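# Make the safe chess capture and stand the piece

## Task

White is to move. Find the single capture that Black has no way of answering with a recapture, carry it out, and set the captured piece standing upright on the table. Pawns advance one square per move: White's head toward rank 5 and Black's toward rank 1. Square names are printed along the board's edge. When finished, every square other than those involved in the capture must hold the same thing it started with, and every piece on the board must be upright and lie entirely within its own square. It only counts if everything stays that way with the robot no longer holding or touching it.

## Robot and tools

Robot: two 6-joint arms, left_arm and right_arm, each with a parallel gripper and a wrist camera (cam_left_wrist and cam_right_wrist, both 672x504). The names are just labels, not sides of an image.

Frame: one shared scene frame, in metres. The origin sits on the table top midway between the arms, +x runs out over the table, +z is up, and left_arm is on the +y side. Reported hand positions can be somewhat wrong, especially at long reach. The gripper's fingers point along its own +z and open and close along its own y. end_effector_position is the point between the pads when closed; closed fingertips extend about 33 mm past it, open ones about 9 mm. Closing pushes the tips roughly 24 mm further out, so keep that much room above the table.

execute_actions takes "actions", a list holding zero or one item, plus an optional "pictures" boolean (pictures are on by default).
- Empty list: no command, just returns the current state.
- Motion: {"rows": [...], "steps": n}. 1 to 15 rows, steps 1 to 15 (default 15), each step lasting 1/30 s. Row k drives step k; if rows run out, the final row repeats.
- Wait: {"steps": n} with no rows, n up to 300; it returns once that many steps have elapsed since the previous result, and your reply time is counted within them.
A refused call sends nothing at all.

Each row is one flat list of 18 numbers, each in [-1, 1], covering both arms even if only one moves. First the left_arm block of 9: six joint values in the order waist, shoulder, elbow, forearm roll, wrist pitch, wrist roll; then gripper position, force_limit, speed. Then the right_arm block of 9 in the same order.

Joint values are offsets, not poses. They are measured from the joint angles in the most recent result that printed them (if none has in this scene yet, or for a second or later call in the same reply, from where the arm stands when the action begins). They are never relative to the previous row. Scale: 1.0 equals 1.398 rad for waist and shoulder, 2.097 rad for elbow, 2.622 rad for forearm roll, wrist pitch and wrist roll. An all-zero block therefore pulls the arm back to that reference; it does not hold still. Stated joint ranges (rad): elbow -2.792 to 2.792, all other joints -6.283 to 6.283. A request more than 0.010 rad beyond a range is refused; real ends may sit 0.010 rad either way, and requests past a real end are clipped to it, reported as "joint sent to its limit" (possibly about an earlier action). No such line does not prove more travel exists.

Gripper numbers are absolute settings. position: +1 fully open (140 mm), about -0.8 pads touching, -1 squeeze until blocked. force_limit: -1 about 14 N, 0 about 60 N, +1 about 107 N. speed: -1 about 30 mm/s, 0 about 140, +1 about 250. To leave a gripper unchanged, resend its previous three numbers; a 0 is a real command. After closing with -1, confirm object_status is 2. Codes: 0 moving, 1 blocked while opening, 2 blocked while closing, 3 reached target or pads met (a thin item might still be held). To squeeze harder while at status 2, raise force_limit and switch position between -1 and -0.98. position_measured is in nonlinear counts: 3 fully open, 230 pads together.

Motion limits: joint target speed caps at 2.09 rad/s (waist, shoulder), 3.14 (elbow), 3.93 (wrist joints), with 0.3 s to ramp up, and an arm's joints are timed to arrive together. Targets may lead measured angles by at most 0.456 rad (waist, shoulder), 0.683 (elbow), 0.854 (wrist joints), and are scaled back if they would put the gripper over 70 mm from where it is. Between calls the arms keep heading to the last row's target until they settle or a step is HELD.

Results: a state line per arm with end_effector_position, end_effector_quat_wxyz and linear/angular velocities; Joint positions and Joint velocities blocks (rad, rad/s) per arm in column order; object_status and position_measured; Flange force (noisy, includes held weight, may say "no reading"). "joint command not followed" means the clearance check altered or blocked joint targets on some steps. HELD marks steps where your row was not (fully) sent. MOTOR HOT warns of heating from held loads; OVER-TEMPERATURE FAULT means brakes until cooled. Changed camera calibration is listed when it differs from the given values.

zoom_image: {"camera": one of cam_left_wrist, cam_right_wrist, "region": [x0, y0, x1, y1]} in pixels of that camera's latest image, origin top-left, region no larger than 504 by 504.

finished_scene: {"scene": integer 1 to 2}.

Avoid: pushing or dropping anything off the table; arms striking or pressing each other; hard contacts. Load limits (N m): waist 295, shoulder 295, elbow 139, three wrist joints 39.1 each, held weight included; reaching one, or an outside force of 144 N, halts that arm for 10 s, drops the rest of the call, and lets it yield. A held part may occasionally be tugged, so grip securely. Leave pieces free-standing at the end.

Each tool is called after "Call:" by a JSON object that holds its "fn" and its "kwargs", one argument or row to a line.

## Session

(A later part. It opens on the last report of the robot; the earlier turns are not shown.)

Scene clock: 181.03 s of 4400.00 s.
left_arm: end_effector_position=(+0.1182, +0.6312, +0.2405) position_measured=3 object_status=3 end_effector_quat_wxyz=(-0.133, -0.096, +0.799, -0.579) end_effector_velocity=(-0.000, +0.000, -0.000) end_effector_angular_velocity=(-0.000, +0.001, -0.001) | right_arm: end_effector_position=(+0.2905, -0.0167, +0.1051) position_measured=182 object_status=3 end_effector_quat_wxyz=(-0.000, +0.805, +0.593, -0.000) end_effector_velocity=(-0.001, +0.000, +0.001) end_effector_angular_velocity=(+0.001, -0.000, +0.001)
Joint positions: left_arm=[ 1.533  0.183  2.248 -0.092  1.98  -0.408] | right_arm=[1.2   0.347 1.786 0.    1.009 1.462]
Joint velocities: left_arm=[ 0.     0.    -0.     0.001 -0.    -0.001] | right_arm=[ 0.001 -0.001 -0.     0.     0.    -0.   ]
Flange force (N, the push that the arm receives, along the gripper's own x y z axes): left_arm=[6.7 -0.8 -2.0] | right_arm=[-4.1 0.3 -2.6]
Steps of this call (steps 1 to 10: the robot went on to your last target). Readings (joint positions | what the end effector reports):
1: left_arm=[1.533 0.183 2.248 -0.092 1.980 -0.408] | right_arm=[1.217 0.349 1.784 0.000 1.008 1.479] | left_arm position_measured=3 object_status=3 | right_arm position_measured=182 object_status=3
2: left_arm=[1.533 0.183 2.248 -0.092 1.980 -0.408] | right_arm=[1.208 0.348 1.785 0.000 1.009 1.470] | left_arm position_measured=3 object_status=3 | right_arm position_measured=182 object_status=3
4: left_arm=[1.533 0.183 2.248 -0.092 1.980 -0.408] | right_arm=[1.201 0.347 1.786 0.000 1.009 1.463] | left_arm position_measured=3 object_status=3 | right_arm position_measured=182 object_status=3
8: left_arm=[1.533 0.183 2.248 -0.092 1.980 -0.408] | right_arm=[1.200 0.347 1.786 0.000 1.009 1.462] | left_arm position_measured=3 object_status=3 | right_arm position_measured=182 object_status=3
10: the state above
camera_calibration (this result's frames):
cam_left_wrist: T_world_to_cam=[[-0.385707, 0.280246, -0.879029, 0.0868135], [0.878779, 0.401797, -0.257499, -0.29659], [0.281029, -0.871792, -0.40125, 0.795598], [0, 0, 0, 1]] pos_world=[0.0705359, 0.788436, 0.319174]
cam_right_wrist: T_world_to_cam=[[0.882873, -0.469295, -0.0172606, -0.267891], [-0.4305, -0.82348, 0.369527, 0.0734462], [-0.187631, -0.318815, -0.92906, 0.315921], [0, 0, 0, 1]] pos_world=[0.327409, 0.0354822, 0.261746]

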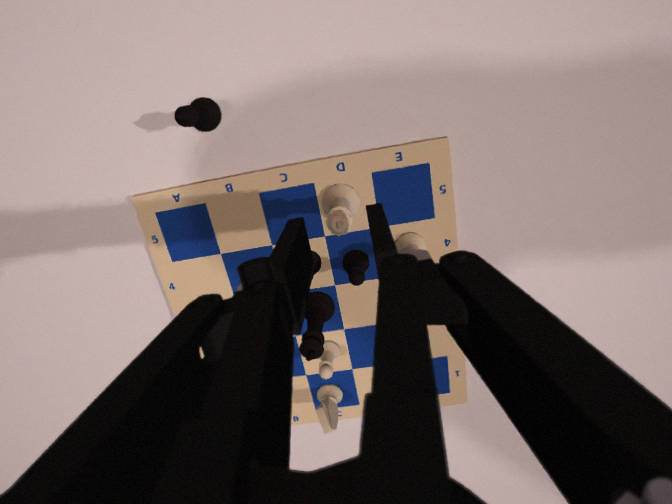

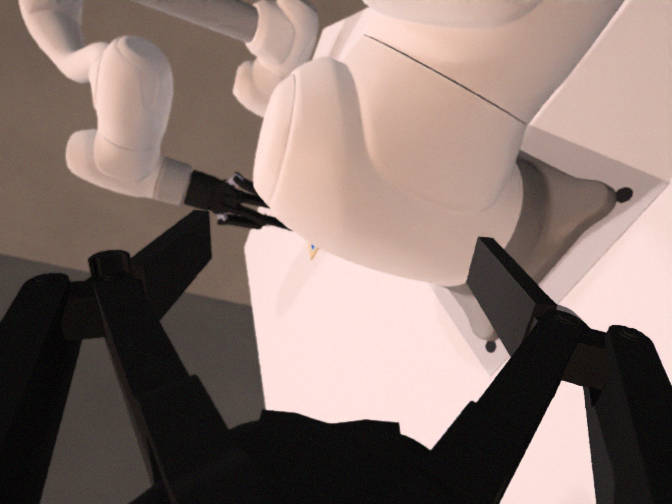

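Call:
{"fn": "execute_actions", "kwargs": {
  "actions": [
    {"rows": [[0,0,0,0,0,0,1,0,0, 0,0.0023,0.0012,0,-0.0022,0,-0.42,0.2,-0.3],[0,0,0,0,0,0,1,0,0, 0,0.0063,0.0035,0,-0.0062,0,-0.42,0.2,-0.3],[0,0,0,0,0,0,1,0,0, 0,0.0103,0.0057,0,-0.01,0,-0.42,0.2,-0.3],[0,0,0,0,0,0,1,0,0, 0,0.0143,0.0079,0,-0.0139,0,-0.42,0.2,-0.3],[0,0,0,0,0,0,1,0,0, 0,0.0183,0.0101,0,-0.0178,0,-0.42,0.2,-0.3],[0,0,0,0,0,0,1,0,0, 0,0.0223,0.0123,0,-0.0217,0,-0.42,0.2,-0.3],[0,0,0,0,0,0,1,0,0, 0,0.0263,0.0145,0,-0.0256,0,-0.42,0.2,-0.3],[0,0,0,0,0,0,1,0,0, 0,0.0295,0.0162,0,-0.0287,0,-0.42,0.2,-0.3],[0,0,0,0,0,0,1,0,0, 0,0.03167,0.01742,0,-0.03082,0,-0.42,0.2,-0.3],[0,0,0,0,0,0,1,0,0, 0,0.03167,0.01742,0,-0.03082,0,-0.42,0.2,-0.3],[0,0,0,0,0,0,1,0,0, 0,0.03167,0.01742,0,-0.03082,0,-0.42,0.2,-0.3],[0,0,0,0,0,0,1,0,0, 0,0.03167,0.01742,0,-0.03082,0,-0.42,0.2,-0.3],[0,0,0,0,0,0,1,0,0, 0,0.03167,0.01742,0,-0.03082,0,-1,0.2,-0.6]], "steps": 15}
  ],
  "pictures": false
}}

Call:
{"fn": "execute_actions", "kwargs": {
  "actions": [
    {"steps": 14}
  ]
}}

Scene clock: 199.73 s of 4400.00 s.
left_arm: end_effector_position=(+0.1182, +0.6312, +0.2405) position_measured=3 object_status=3 end_effector_quat_wxyz=(-0.133, -0.096, +0.799, -0.579) end_effector_velocity=(+0.001, -0.000, +0.000) end_effector_angular_velocity=(+0.001, -0.000, +0.001) | right_arm: end_effector_position=(+0.2905, -0.0167, +0.0582) position_measured=187 object_status=0 end_effector_quat_wxyz=(-0.000, +0.805, +0.593, -0.000) end_effector_velocity=(+0.000, +0.000, -0.002) end_effector_angular_velocity=(+0.001, -0.001, +0.002)
Joint positions: left_arm=[ 1.533  0.183  2.248 -0.092  1.98  -0.408] | right_arm=[1.2   0.391 1.822 0.    0.928 1.462]
Joint velocities: left_arm=[-0.001 -0.001 -0.    -0.002 -0.    -0.001] | right_arm=[-0.     0.002  0.002 -0.    -0.005 -0.002]
Flange force (N, the push that the arm receives, along the gripper's own x y z axes): left_arm=[6.6 -0.4 -3.4] | right_arm=[-4.2 2.1 -3.3]
Steps of this call (steps 1 to 30: the robot went on to your last target; steps 31 to 100: nothing new was sent; then 14.87 s passed at rest; steps 101 to 115: all 15 steps of this action). Readings (joint positions | what the end effector reports):
101: left_arm=[1.533 0.183 2.248 -0.092 1.980 -0.408] | right_arm=[1.200 0.347 1.786 0.000 1.009 1.462] | left_arm position_measured=3 object_status=3 | right_arm position_measured=182 object_status=3
102: left_arm=[1.533 0.183 2.248 -0.092 1.980 -0.408] | right_arm=[1.200 0.348 1.787 0.000 1.008 1.462] | left_arm position_measured=3 object_status=3 | right_arm position_measured=182 object_status=3
104: left_arm=[1.533 0.183 2.248 -0.092 1.980 -0.408] | right_arm=[1.200 0.354 1.792 0.000 0.996 1.462] | left_arm position_measured=3 object_status=3 | right_arm position_measured=182 object_status=3
108: left_arm=[1.533 0.183 2.248 -0.092 1.980 -0.408] | right_arm=[1.200 0.375 1.809 0.000 0.957 1.462] | left_arm position_measured=3 object_status=3 | right_arm position_measured=182 object_status=3
115: the state above

Scene clock: 200.20 s of 4400.00 s.
left_arm: end_effector_position=(+0.1182, +0.6312, +0.2405) position_measured=3 object_status=3 end_effector_quat_wxyz=(-0.133, -0.096, +0.799, -0.579) end_effector_velocity=(+0.000, -0.000, -0.000) end_effector_angular_velocity=(-0.001, -0.001, +0.001) | right_arm: end_effector_position=(+0.2905, -0.0167, +0.0581) position_measured=215 object_status=2 end_effector_quat_wxyz=(-0.000, +0.805, +0.593, -0.000) end_effector_velocity=(+0.000, +0.000, +0.000) end_effector_angular_velocity=(+0.000, -0.000, +0.001)
Joint positions: left_arm=[ 1.533  0.183  2.248 -0.092  1.98  -0.408] | right_arm=[1.2   0.391 1.822 0.    0.928 1.462]
Joint velocities: left_arm=[ 0.     0.001  0.    -0.001 -0.001  0.   ] | right_arm=[-0.     0.    -0.     0.    -0.    -0.001]
Flange force (N, the push that the arm receives, along the gripper's own x y z axes): left_arm=[6.2 0.8 -3.5] | right_arm=[-3.0 2.5 -11.2]
Steps of this call (steps 1 to 14: the robot went on to your last target). Readings (joint positions | what the end effector reports):
1: left_arm=[1.533 0.183 2.248 -0.092 1.980 -0.408] | right_arm=[1.200 0.391 1.822 0.000 0.928 1.462] | left_arm position_measured=3 object_status=3 | right_arm position_measured=191 object_status=0
2: left_arm=[1.533 0.183 2.248 -0.092 1.980 -0.408] | right_arm=[1.200 0.391 1.822 0.000 0.928 1.462] | left_arm position_measured=3 object_status=3 | right_arm position_measured=195 object_status=0
4: left_arm=[1.533 0.183 2.248 -0.092 1.980 -0.408] | right_arm=[1.200 0.391 1.822 0.000 0.928 1.462] | left_arm position_measured=3 object_status=3 | right_arm position_measured=203 object_status=0
8: left_arm=[1.533 0.183 2.248 -0.092 1.980 -0.408] | right_arm=[1.200 0.391 1.822 0.000 0.928 1.462] | left_arm position_measured=3 object_status=3 | right_arm position_measured=215 object_status=0
14: the state above
camera_calibration (this result's frames):
cam_left_wrist: T_world_to_cam=[[-0.385706, 0.280245, -0.87903, 0.0868137], [0.878779, 0.401797, -0.257499, -0.29659], [0.281029, -0.871792, -0.40125, 0.795598], [0, 0, 0, 1]] pos_world=[0.0705359, 0.788436, 0.319174]
cam_right_wrist: T_world_to_cam=[[0.882872, -0.469296, -0.017254, -0.268705], [-0.430513, -0.823495, 0.369478, 0.0908767], [-0.187603, -0.318774, -0.929079, 0.272192], [0, 0, 0, 1]] pos_world=[0.32742, 0.0355021, 0.214675]

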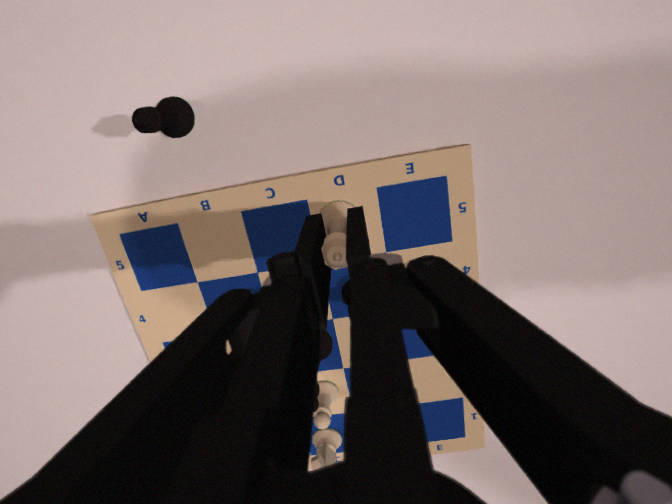

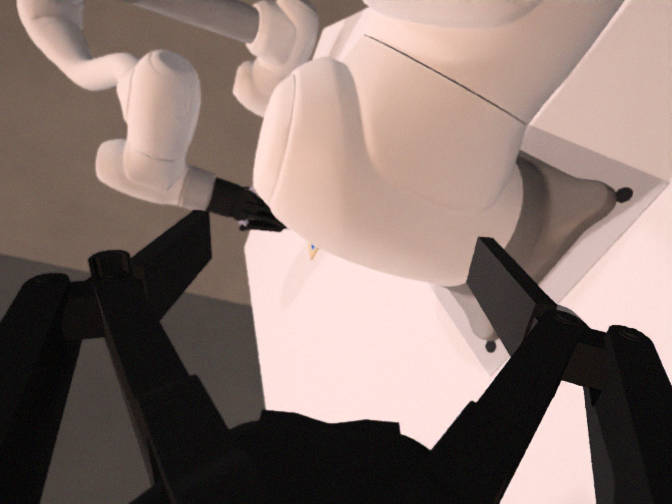

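Call:
{"fn": "zoom_image", "kwargs": {
  "camera": "cam_left_wrist",
  "region": [280, 170, 410, 290]
}}

Region (280, 170, 410, 290) of cam_left_wrist's 672x504 image, scaled by 3.877, with more detail than that image has; it fills the top 465 rows of this view, and the rest is white.

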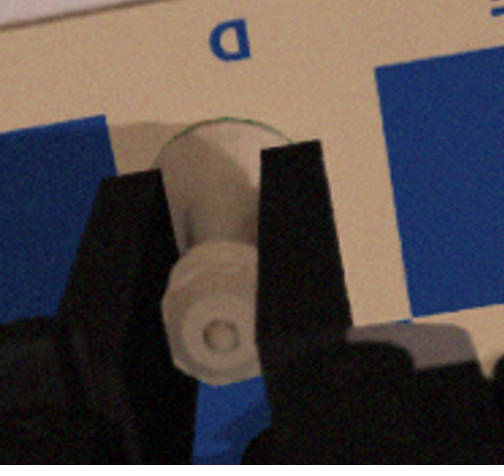

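Call:
{"fn": "execute_actions", "kwargs": {
  "actions": [
    {"rows": [[0,0,0,0,0,0,1,0,0, 0,-0.002,-0.0011,0,0.002,0,-1,0.2,-0.6],[0,0,0,0,0,0,1,0,0, 0,-0.005,-0.0027,0,0.0048,0,-1,0.2,-0.6],[0,0,0,0,0,0,1,0,0, 0.002,-0.0081,-0.0044,0,0.0079,0.0011,-1,0.2,-0.6],[0,0,0,0,0,0,1,0,0, 0.007,-0.0085,-0.004,0,0.0078,0.0037,-1,0.2,-0.6],[0,0,0,0,0,0,1,0,0, 0.015,-0.0089,-0.0036,0,0.0077,0.008,-1,0.2,-0.6],[0,0,0,0,0,0,1,0,0, 0.025,-0.0093,-0.0032,0,0.0076,0.0133,-1,0.2,-0.6],[0,0,0,0,0,0,1,0,0, 0.035,-0.0097,-0.0028,0,0.0075,0.0187,-1,0.2,-0.6],[0,0,0,0,0,0,1,0,0, 0.045,-0.0101,-0.0024,0,0.0074,0.024,-1,0.2,-0.6],[0,0,0,0,0,0,1,0,0, 0.055,-0.0105,-0.002,0,0.0072,0.0293,-1,0.2,-0.6],[0,0,0,0,0,0,1,0,0, 0.064,-0.011,-0.0015,0,0.0071,0.0341,-1,0.2,-0.6],[0,0,0,0,0,0,1,0,0, 0.0705,-0.01,-0.001,0,0.0061,0.0376,-1,0.2,-0.6],[0,0,0,0,0,0,1,0,0, 0.074,-0.0083,0,0,0.0045,0.0395,-1,0.2,-0.6],[0,0,0,0,0,0,1,0,0, 0.07502,-0.0066,0.0009,0,0.0028,0.04,-1,0.2,-0.6],[0,0,0,0,0,0,1,0,0, 0.07502,-0.0052,0.0017,0,0.0014,0.04,-1,0.2,-0.6],[0,0,0,0,0,0,1,0,0, 0.07502,-0.00426,0.00219,0,0.00052,0.04,-1,0.2,-0.6]], "steps": 15}
  ],
  "pictures": false
}}

Call:
{"fn": "execute_actions", "kwargs": {
  "actions": [
    {"steps": 9}
  ]
}}

Scene clock: 220.00 s of 4400.00 s.
left_arm: end_effector_position=(+0.1182, +0.6312, +0.2405) position_measured=3 object_status=3 end_effector_quat_wxyz=(-0.133, -0.096, +0.799, -0.579) end_effector_velocity=(+0.001, -0.000, +0.000) end_effector_angular_velocity=(-0.001, -0.001, +0.001) | right_arm: end_effector_position=(+0.2233, +0.0017, +0.0648) position_measured=215 object_status=2 end_effector_quat_wxyz=(+0.000, +0.805, +0.593, -0.000) end_effector_velocity=(-0.069, +0.011, -0.086) end_effector_angular_velocity=(-0.009, +0.003, +0.000)
Joint positions: left_arm=[ 1.533  0.183  2.248 -0.092  1.98  -0.408] | right_arm=[1.302 0.381 1.823 0.    0.938 1.563]
Joint velocities: left_arm=[-0.     0.    -0.    -0.002  0.    -0.   ] | right_arm=[ 0.101  0.08   0.069  0.    -0.14   0.101]
Flange force (N, the push that the arm receives, along the gripper's own x y z axes): left_arm=[7.2 1.8 -3.6] | right_arm=[-1.4 0.5 0.3]
Steps of this call (steps 1 to 15: the robot went on to your last target; steps 16 to 90: nothing new was sent; then 16.30 s passed at rest; steps 91 to 105: all 15 steps of this action). Readings (joint positions | what the end effector reports):
91: left_arm=[1.533 0.183 2.248 -0.092 1.980 -0.408] | right_arm=[1.200 0.391 1.822 0.000 0.928 1.462] | left_arm position_measured=3 object_status=3 | right_arm position_measured=215 object_status=2
92: left_arm=[1.533 0.183 2.248 -0.092 1.980 -0.408] | right_arm=[1.200 0.391 1.822 0.000 0.929 1.462] | left_arm position_measured=3 object_status=3 | right_arm position_measured=215 object_status=2
94: left_arm=[1.533 0.183 2.248 -0.092 1.980 -0.408] | right_arm=[1.201 0.385 1.818 0.000 0.939 1.462] | left_arm position_measured=3 object_status=3 | right_arm position_measured=215 object_status=2
98: left_arm=[1.533 0.183 2.248 -0.092 1.980 -0.408] | right_arm=[1.227 0.379 1.815 0.000 0.947 1.489] | left_arm position_measured=3 object_status=3 | right_arm position_measured=215 object_status=2
105: the state above

Scene clock: 220.30 s of 4400.00 s.
left_arm: end_effector_position=(+0.1182, +0.6312, +0.2405) position_measured=3 object_status=3 end_effector_quat_wxyz=(-0.133, -0.096, +0.799, -0.579) end_effector_velocity=(-0.001, -0.000, +0.000) end_effector_angular_velocity=(+0.002, +0.000, +0.001) | right_arm: end_effector_position=(+0.2212, +0.0022, +0.0601) position_measured=215 object_status=2 end_effector_quat_wxyz=(-0.000, +0.805, +0.593, -0.000) end_effector_velocity=(+0.000, +0.001, -0.000) end_effector_angular_velocity=(+0.001, -0.000, -0.001)
Joint positions: left_arm=[ 1.533  0.183  2.248 -0.092  1.98  -0.408] | right_arm=[1.305 0.385 1.827 0.    0.93  1.566]
Joint velocities: left_arm=[ 0.002 -0.002  0.     0.001  0.     0.   ] | right_arm=[ 0.     0.001 -0.001  0.    -0.001  0.001]
Flange force (N, the push that the arm receives, along the gripper's own x y z axes): left_arm=[2.6 2.3 -4.3] | right_arm=[-3.3 1.6 -3.4]
Steps of this call (steps 1 to 9: the robot went on to your last target). Readings (joint positions | what the end effector reports):
1: left_arm=[1.533 0.183 2.248 -0.092 1.980 -0.408] | right_arm=[1.304 0.383 1.825 0.000 0.934 1.565] | left_arm position_measured=3 object_status=3 | right_arm position_measured=215 object_status=2
2: left_arm=[1.533 0.183 2.248 -0.092 1.980 -0.408] | right_arm=[1.304 0.384 1.826 0.000 0.932 1.566] | left_arm position_measured=3 object_status=3 | right_arm position_measured=215 object_status=2
4: left_arm=[1.533 0.183 2.248 -0.092 1.980 -0.408] | right_arm=[1.305 0.385 1.827 0.000 0.930 1.566] | left_arm position_measured=3 object_status=3 | right_arm position_measured=215 object_status=2
8: left_arm=[1.533 0.183 2.248 -0.092 1.980 -0.408] | right_arm=[1.305 0.385 1.827 0.000 0.930 1.566] | left_arm position_measured=3 object_status=3 | right_arm position_measured=215 object_status=2
9: the state above
camera_calibration (this result's frames):
cam_left_wrist: T_world_to_cam=[[-0.385707, 0.280245, -0.879029, 0.0868136], [0.878779, 0.401797, -0.257499, -0.29659], [0.281029, -0.871792, -0.40125, 0.795598], [0, 0, 0, 1]] pos_world=[0.0705359, 0.788436, 0.319174]
cam_right_wrist: T_world_to_cam=[[0.882863, -0.469314, -0.0172432, -0.198641], [-0.43053, -0.82348, 0.369492, 0.0758444], [-0.187607, -0.318787, -0.929074, 0.267121], [0, 0, 0, 1]] pos_world=[0.25814, 0.0543861, 0.216726]

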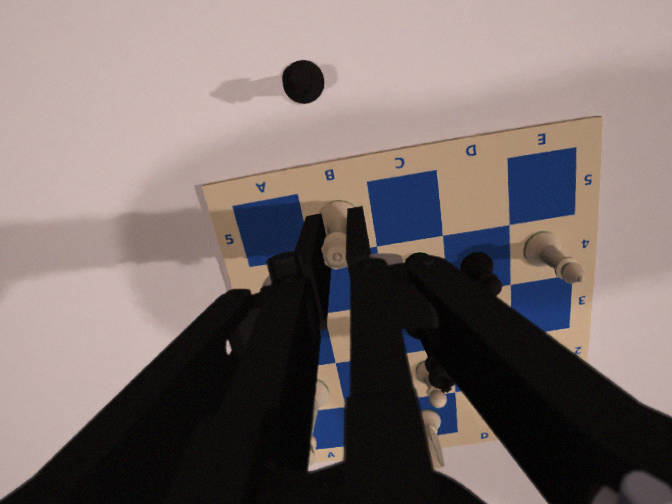

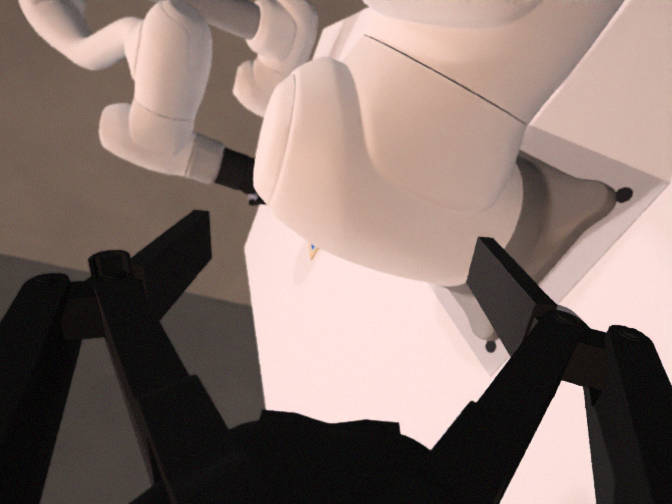

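Call:
{"fn": "zoom_image", "kwargs": {
  "camera": "cam_left_wrist",
  "region": [280, 170, 410, 290]
}}

Region (280, 170, 410, 290) of cam_left_wrist's 672x504 image, scaled by 3.877, with more detail than that image has; it fills the top 465 rows of this view, and the rest is white.

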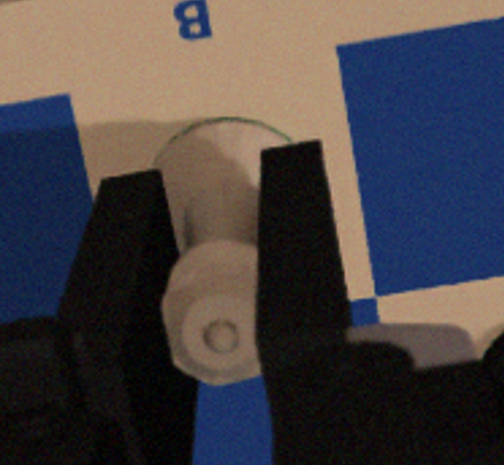

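Call:
{"fn": "execute_actions", "kwargs": {
  "actions": [
    {"rows": [[0,0,0,0,0,0,1,0,0, 0,0.00034,0.00018,0,-0.00033,0,-1,0.2,-0.6],[0,0,0,0,0,0,1,0,0, 0,0.00068,0.00037,0,-0.00066,0,-1,0.2,-0.6],[0,0,0,0,0,0,1,0,0, 0,0.001,0.00055,0,-0.00098,0,-1,0.2,-0.6],[0,0,0,0,0,0,1,0,0, 0,0.00122,0.00066,0,-0.00118,0,-1,0.2,-0.6],[0,0,0,0,0,0,1,0,0, 0,0.00138,0.00075,0,-0.00134,0,-1,0.2,-0.6]], "steps": 11}
  ],
  "pictures": false
}}

Scene clock: 228.23 s of 4400.00 s.
left_arm: end_effector_position=(+0.1182, +0.6312, +0.2405) position_measured=3 object_status=3 end_effector_quat_wxyz=(-0.133, -0.096, +0.799, -0.579) end_effector_velocity=(-0.000, -0.000, +0.000) end_effector_angular_velocity=(-0.002, +0.002, -0.001) | right_arm: end_effector_position=(+0.2211, +0.0022, +0.0581) position_measured=215 object_status=2 end_effector_quat_wxyz=(-0.000, +0.805, +0.593, -0.000) end_effector_velocity=(-0.000, -0.001, -0.001) end_effector_angular_velocity=(-0.001, +0.000, +0.000)
Joint positions: left_arm=[ 1.533  0.183  2.248 -0.092  1.98  -0.408] | right_arm=[1.305 0.387 1.828 0.    0.926 1.566]
Joint velocities: left_arm=[-0.001  0.     0.     0.001  0.001 -0.001] | right_arm=[-0.     0.     0.001  0.    -0.    -0.   ]
Flange force (N, the push that the arm receives, along the gripper's own x y z axes): left_arm=[8.1 0.9 -5.1] | right_arm=[-5.4 0.1 -7.2]
Steps of this call (steps 1 to 15: the robot went on to your last target; steps 16 to 90: nothing new was sent; then 4.57 s passed at rest; steps 91 to 101: all 11 steps of this action). Readings (joint positions | what the end effector reports):
91: left_arm=[1.533 0.183 2.248 -0.092 1.980 -0.408] | right_arm=[1.305 0.385 1.827 0.000 0.929 1.566] | left_arm position_measured=3 object_status=3 | right_arm position_measured=215 object_status=2
92: left_arm=[1.533 0.183 2.248 -0.092 1.980 -0.408] | right_arm=[1.305 0.385 1.827 0.000 0.929 1.566] | left_arm position_measured=3 object_status=3 | right_arm position_measured=215 object_status=2
94: left_arm=[1.533 0.183 2.248 -0.092 1.980 -0.408] | right_arm=[1.305 0.386 1.828 0.000 0.928 1.566] | left_arm position_measured=3 object_status=3 | right_arm position_measured=215 object_status=2
98: left_arm=[1.533 0.183 2.248 -0.092 1.980 -0.408] | right_arm=[1.305 0.387 1.828 0.000 0.926 1.566] | left_arm position_measured=3 object_status=3 | right_arm position_measured=215 object_status=2
101: the state above

Light contact. Releasing and lifting clear.

Call:
{"fn": "execute_actions", "kwargs": {
  "actions": [
    {"rows": [[0,0,0,0,0,0,1,0,0, 0,0,0,0,0,0,-0.42,0.2,-0.3],[0,0,0,0,0,0,1,0,0, 0,0,0,0,0,0,-0.42,0.2,-0.3],[0,0,0,0,0,0,1,0,0, 0,0,0,0,0,0,-0.42,0.2,-0.3],[0,0,0,0,0,0,1,0,0, 0,0,0,0,0,0,-0.42,0.2,-0.3],[0,0,0,0,0,0,1,0,0, 0,0,0,0,0,0,-0.42,0.2,-0.3],[0,0,0,0,0,0,1,0,0, 0,0,0,0,0,0,-0.42,0.2,-0.3],[0,0,0,0,0,0,1,0,0, 0,-0.002,-0.0011,0,0.002,0,-0.42,0.2,-0.3],[0,0,0,0,0,0,1,0,0, 0,-0.0055,-0.003,0,0.0054,0,-0.42,0.2,-0.3],[0,0,0,0,0,0,1,0,0, 0,-0.0095,-0.0052,0,0.0092,0,-0.42,0.2,-0.3],[0,0,0,0,0,0,1,0,0, 0,-0.0135,-0.0074,0,0.0131,0,-0.42,0.2,-0.3],[0,0,0,0,0,0,1,0,0, 0,-0.0175,-0.0096,0,0.017,0,-0.42,0.2,-0.3],[0,0,0,0,0,0,1,0,0, 0,-0.0215,-0.0118,0,0.0209,0,-0.42,0.2,-0.3],[0,0,0,0,0,0,1,0,0, 0,-0.0255,-0.014,0,0.0248,0,-0.42,0.2,-0.3],[0,0,0,0,0,0,1,0,0, 0,-0.029,-0.016,0,0.0282,0,-0.42,0.2,-0.3],[0,0,0,0,0,0,1,0,0, 0,-0.0317,-0.0174,0,0.0308,0,-0.42,0.2,-0.3]], "steps": 15}
  ],
  "pictures": false
}}

Call:
{"fn": "execute_actions", "kwargs": {
  "actions": [
    {"steps": 7}
  ]
}}

Scene clock: 239.60 s of 4400.00 s.
left_arm: end_effector_position=(+0.1182, +0.6312, +0.2405) position_measured=3 object_status=3 end_effector_quat_wxyz=(-0.133, -0.096, +0.799, -0.579) end_effector_velocity=(+0.000, -0.000, +0.000) end_effector_angular_velocity=(-0.001, -0.000, +0.000) | right_arm: end_effector_position=(+0.2213, +0.0026, +0.0927) position_measured=182 object_status=3 end_effector_quat_wxyz=(-0.000, +0.805, +0.593, +0.000) end_effector_velocity=(-0.000, -0.001, +0.169) end_effector_angular_velocity=(+0.004, -0.001, +0.002)
Joint positions: left_arm=[ 1.533  0.183  2.248 -0.092  1.98  -0.408] | right_arm=[1.305 0.354 1.801 0.    0.986 1.566]
Joint velocities: left_arm=[-0.     0.001  0.    -0.001  0.001 -0.   ] | right_arm=[-0.    -0.158 -0.132 -0.     0.286 -0.002]
Flange force (N, the push that the arm receives, along the gripper's own x y z axes): left_arm=[7.2 -1.0 -2.3] | right_arm=[-3.2 0.7 -1.7]
Steps of this call (steps 1 to 15: the robot went on to your last target; steps 16 to 90: nothing new was sent; then 7.87 s passed at rest; steps 91 to 105: all 15 steps of this action). Readings (joint positions | what the end effector reports):
91: left_arm=[1.533 0.183 2.248 -0.092 1.980 -0.408] | right_arm=[1.305 0.387 1.828 0.000 0.926 1.566] | left_arm position_measured=3 object_status=3 | right_arm position_measured=215 object_status=0
92: left_arm=[1.533 0.183 2.248 -0.092 1.980 -0.408] | right_arm=[1.305 0.387 1.828 0.000 0.926 1.566] | left_arm position_measured=3 object_status=3 | right_arm position_measured=215 object_status=0
94: left_arm=[1.533 0.183 2.248 -0.092 1.980 -0.408] | right_arm=[1.305 0.387 1.828 0.000 0.926 1.566] | left_arm position_measured=3 object_status=3 | right_arm position_measured=202 object_status=0
98: left_arm=[1.533 0.183 2.248 -0.092 1.980 -0.408] | right_arm=[1.305 0.387 1.828 0.000 0.927 1.566] | left_arm position_measured=3 object_status=3 | right_arm position_measured=182 object_status=0
105: the state above

Scene clock: 239.83 s of 4400.00 s.
left_arm: end_effector_position=(+0.1182, +0.6312, +0.2405) position_measured=3 object_status=3 end_effector_quat_wxyz=(-0.133, -0.096, +0.799, -0.579) end_effector_velocity=(-0.000, -0.000, -0.000) end_effector_angular_velocity=(-0.002, +0.001, -0.000) | right_arm: end_effector_position=(+0.2212, +0.0022, +0.1049) position_measured=182 object_status=3 end_effector_quat_wxyz=(-0.000, +0.805, +0.593, -0.000) end_effector_velocity=(+0.000, +0.000, +0.001) end_effector_angular_velocity=(-0.001, -0.000, -0.000)
Joint positions: left_arm=[ 1.533  0.183  2.248 -0.092  1.98  -0.408] | right_arm=[1.305 0.343 1.792 0.    1.007 1.566]
Joint velocities: left_arm=[ 0.001  0.001  0.     0.001 -0.     0.   ] | right_arm=[-0.    -0.001 -0.002 -0.     0.003  0.   ]
Flange force (N, the push that the arm receives, along the gripper's own x y z axes): left_arm=[9.0 -0.9 -1.0] | right_arm=[-5.1 2.4 -2.7]
Steps of this call (steps 1 to 7: the robot went on to your last target). Readings (joint positions | what the end effector reports):
1: left_arm=[1.533 0.183 2.248 -0.092 1.980 -0.408] | right_arm=[1.305 0.349 1.797 0.000 0.995 1.566] | left_arm position_measured=3 object_status=3 | right_arm position_measured=182 object_status=3
2: left_arm=[1.533 0.183 2.248 -0.092 1.980 -0.408] | right_arm=[1.305 0.346 1.794 0.000 1.001 1.566] | left_arm position_measured=3 object_status=3 | right_arm position_measured=182 object_status=3
4: left_arm=[1.533 0.183 2.248 -0.092 1.980 -0.408] | right_arm=[1.305 0.343 1.792 0.000 1.006 1.566] | left_arm position_measured=3 object_status=3 | right_arm position_measured=182 object_status=3
7: the state above
camera_calibration (this result's frames):
cam_left_wrist: T_world_to_cam=[[-0.385707, 0.280246, -0.879029, 0.0868136], [0.878779, 0.401797, -0.257499, -0.29659], [0.281029, -0.871792, -0.40125, 0.795598], [0, 0, 0, 1]] pos_world=[0.0705359, 0.788436, 0.319174]
cam_right_wrist: T_world_to_cam=[[0.882868, -0.469303, -0.0172565, -0.197875], [-0.43052, -0.823493, 0.369476, 0.0592242], [-0.187607, -0.318769, -0.92908, 0.308758], [0, 0, 0, 1]] pos_world=[0.258119, 0.0543299, 0.261564]

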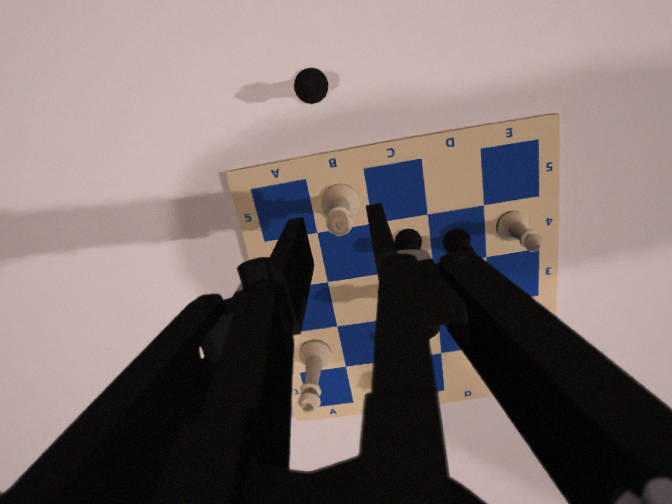

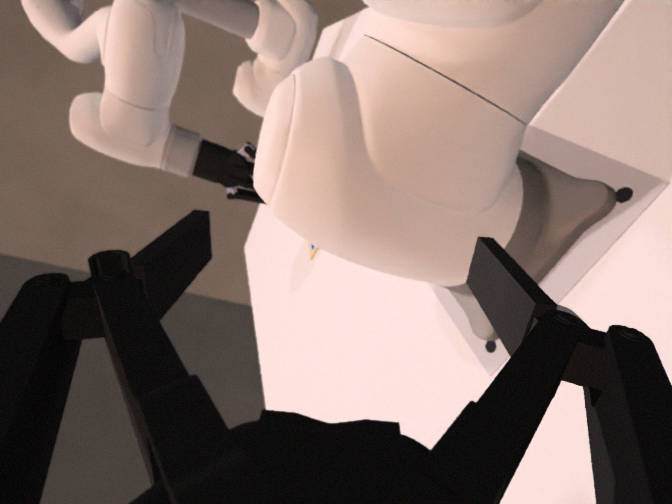

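The queen stands centred on B5, the captured bishop is upright on the table, and the other pieces are untouched.

Call:
{"fn": "finished_scene", "kwargs": {
  "scene": 2
}}

The scene is finished: the task was done.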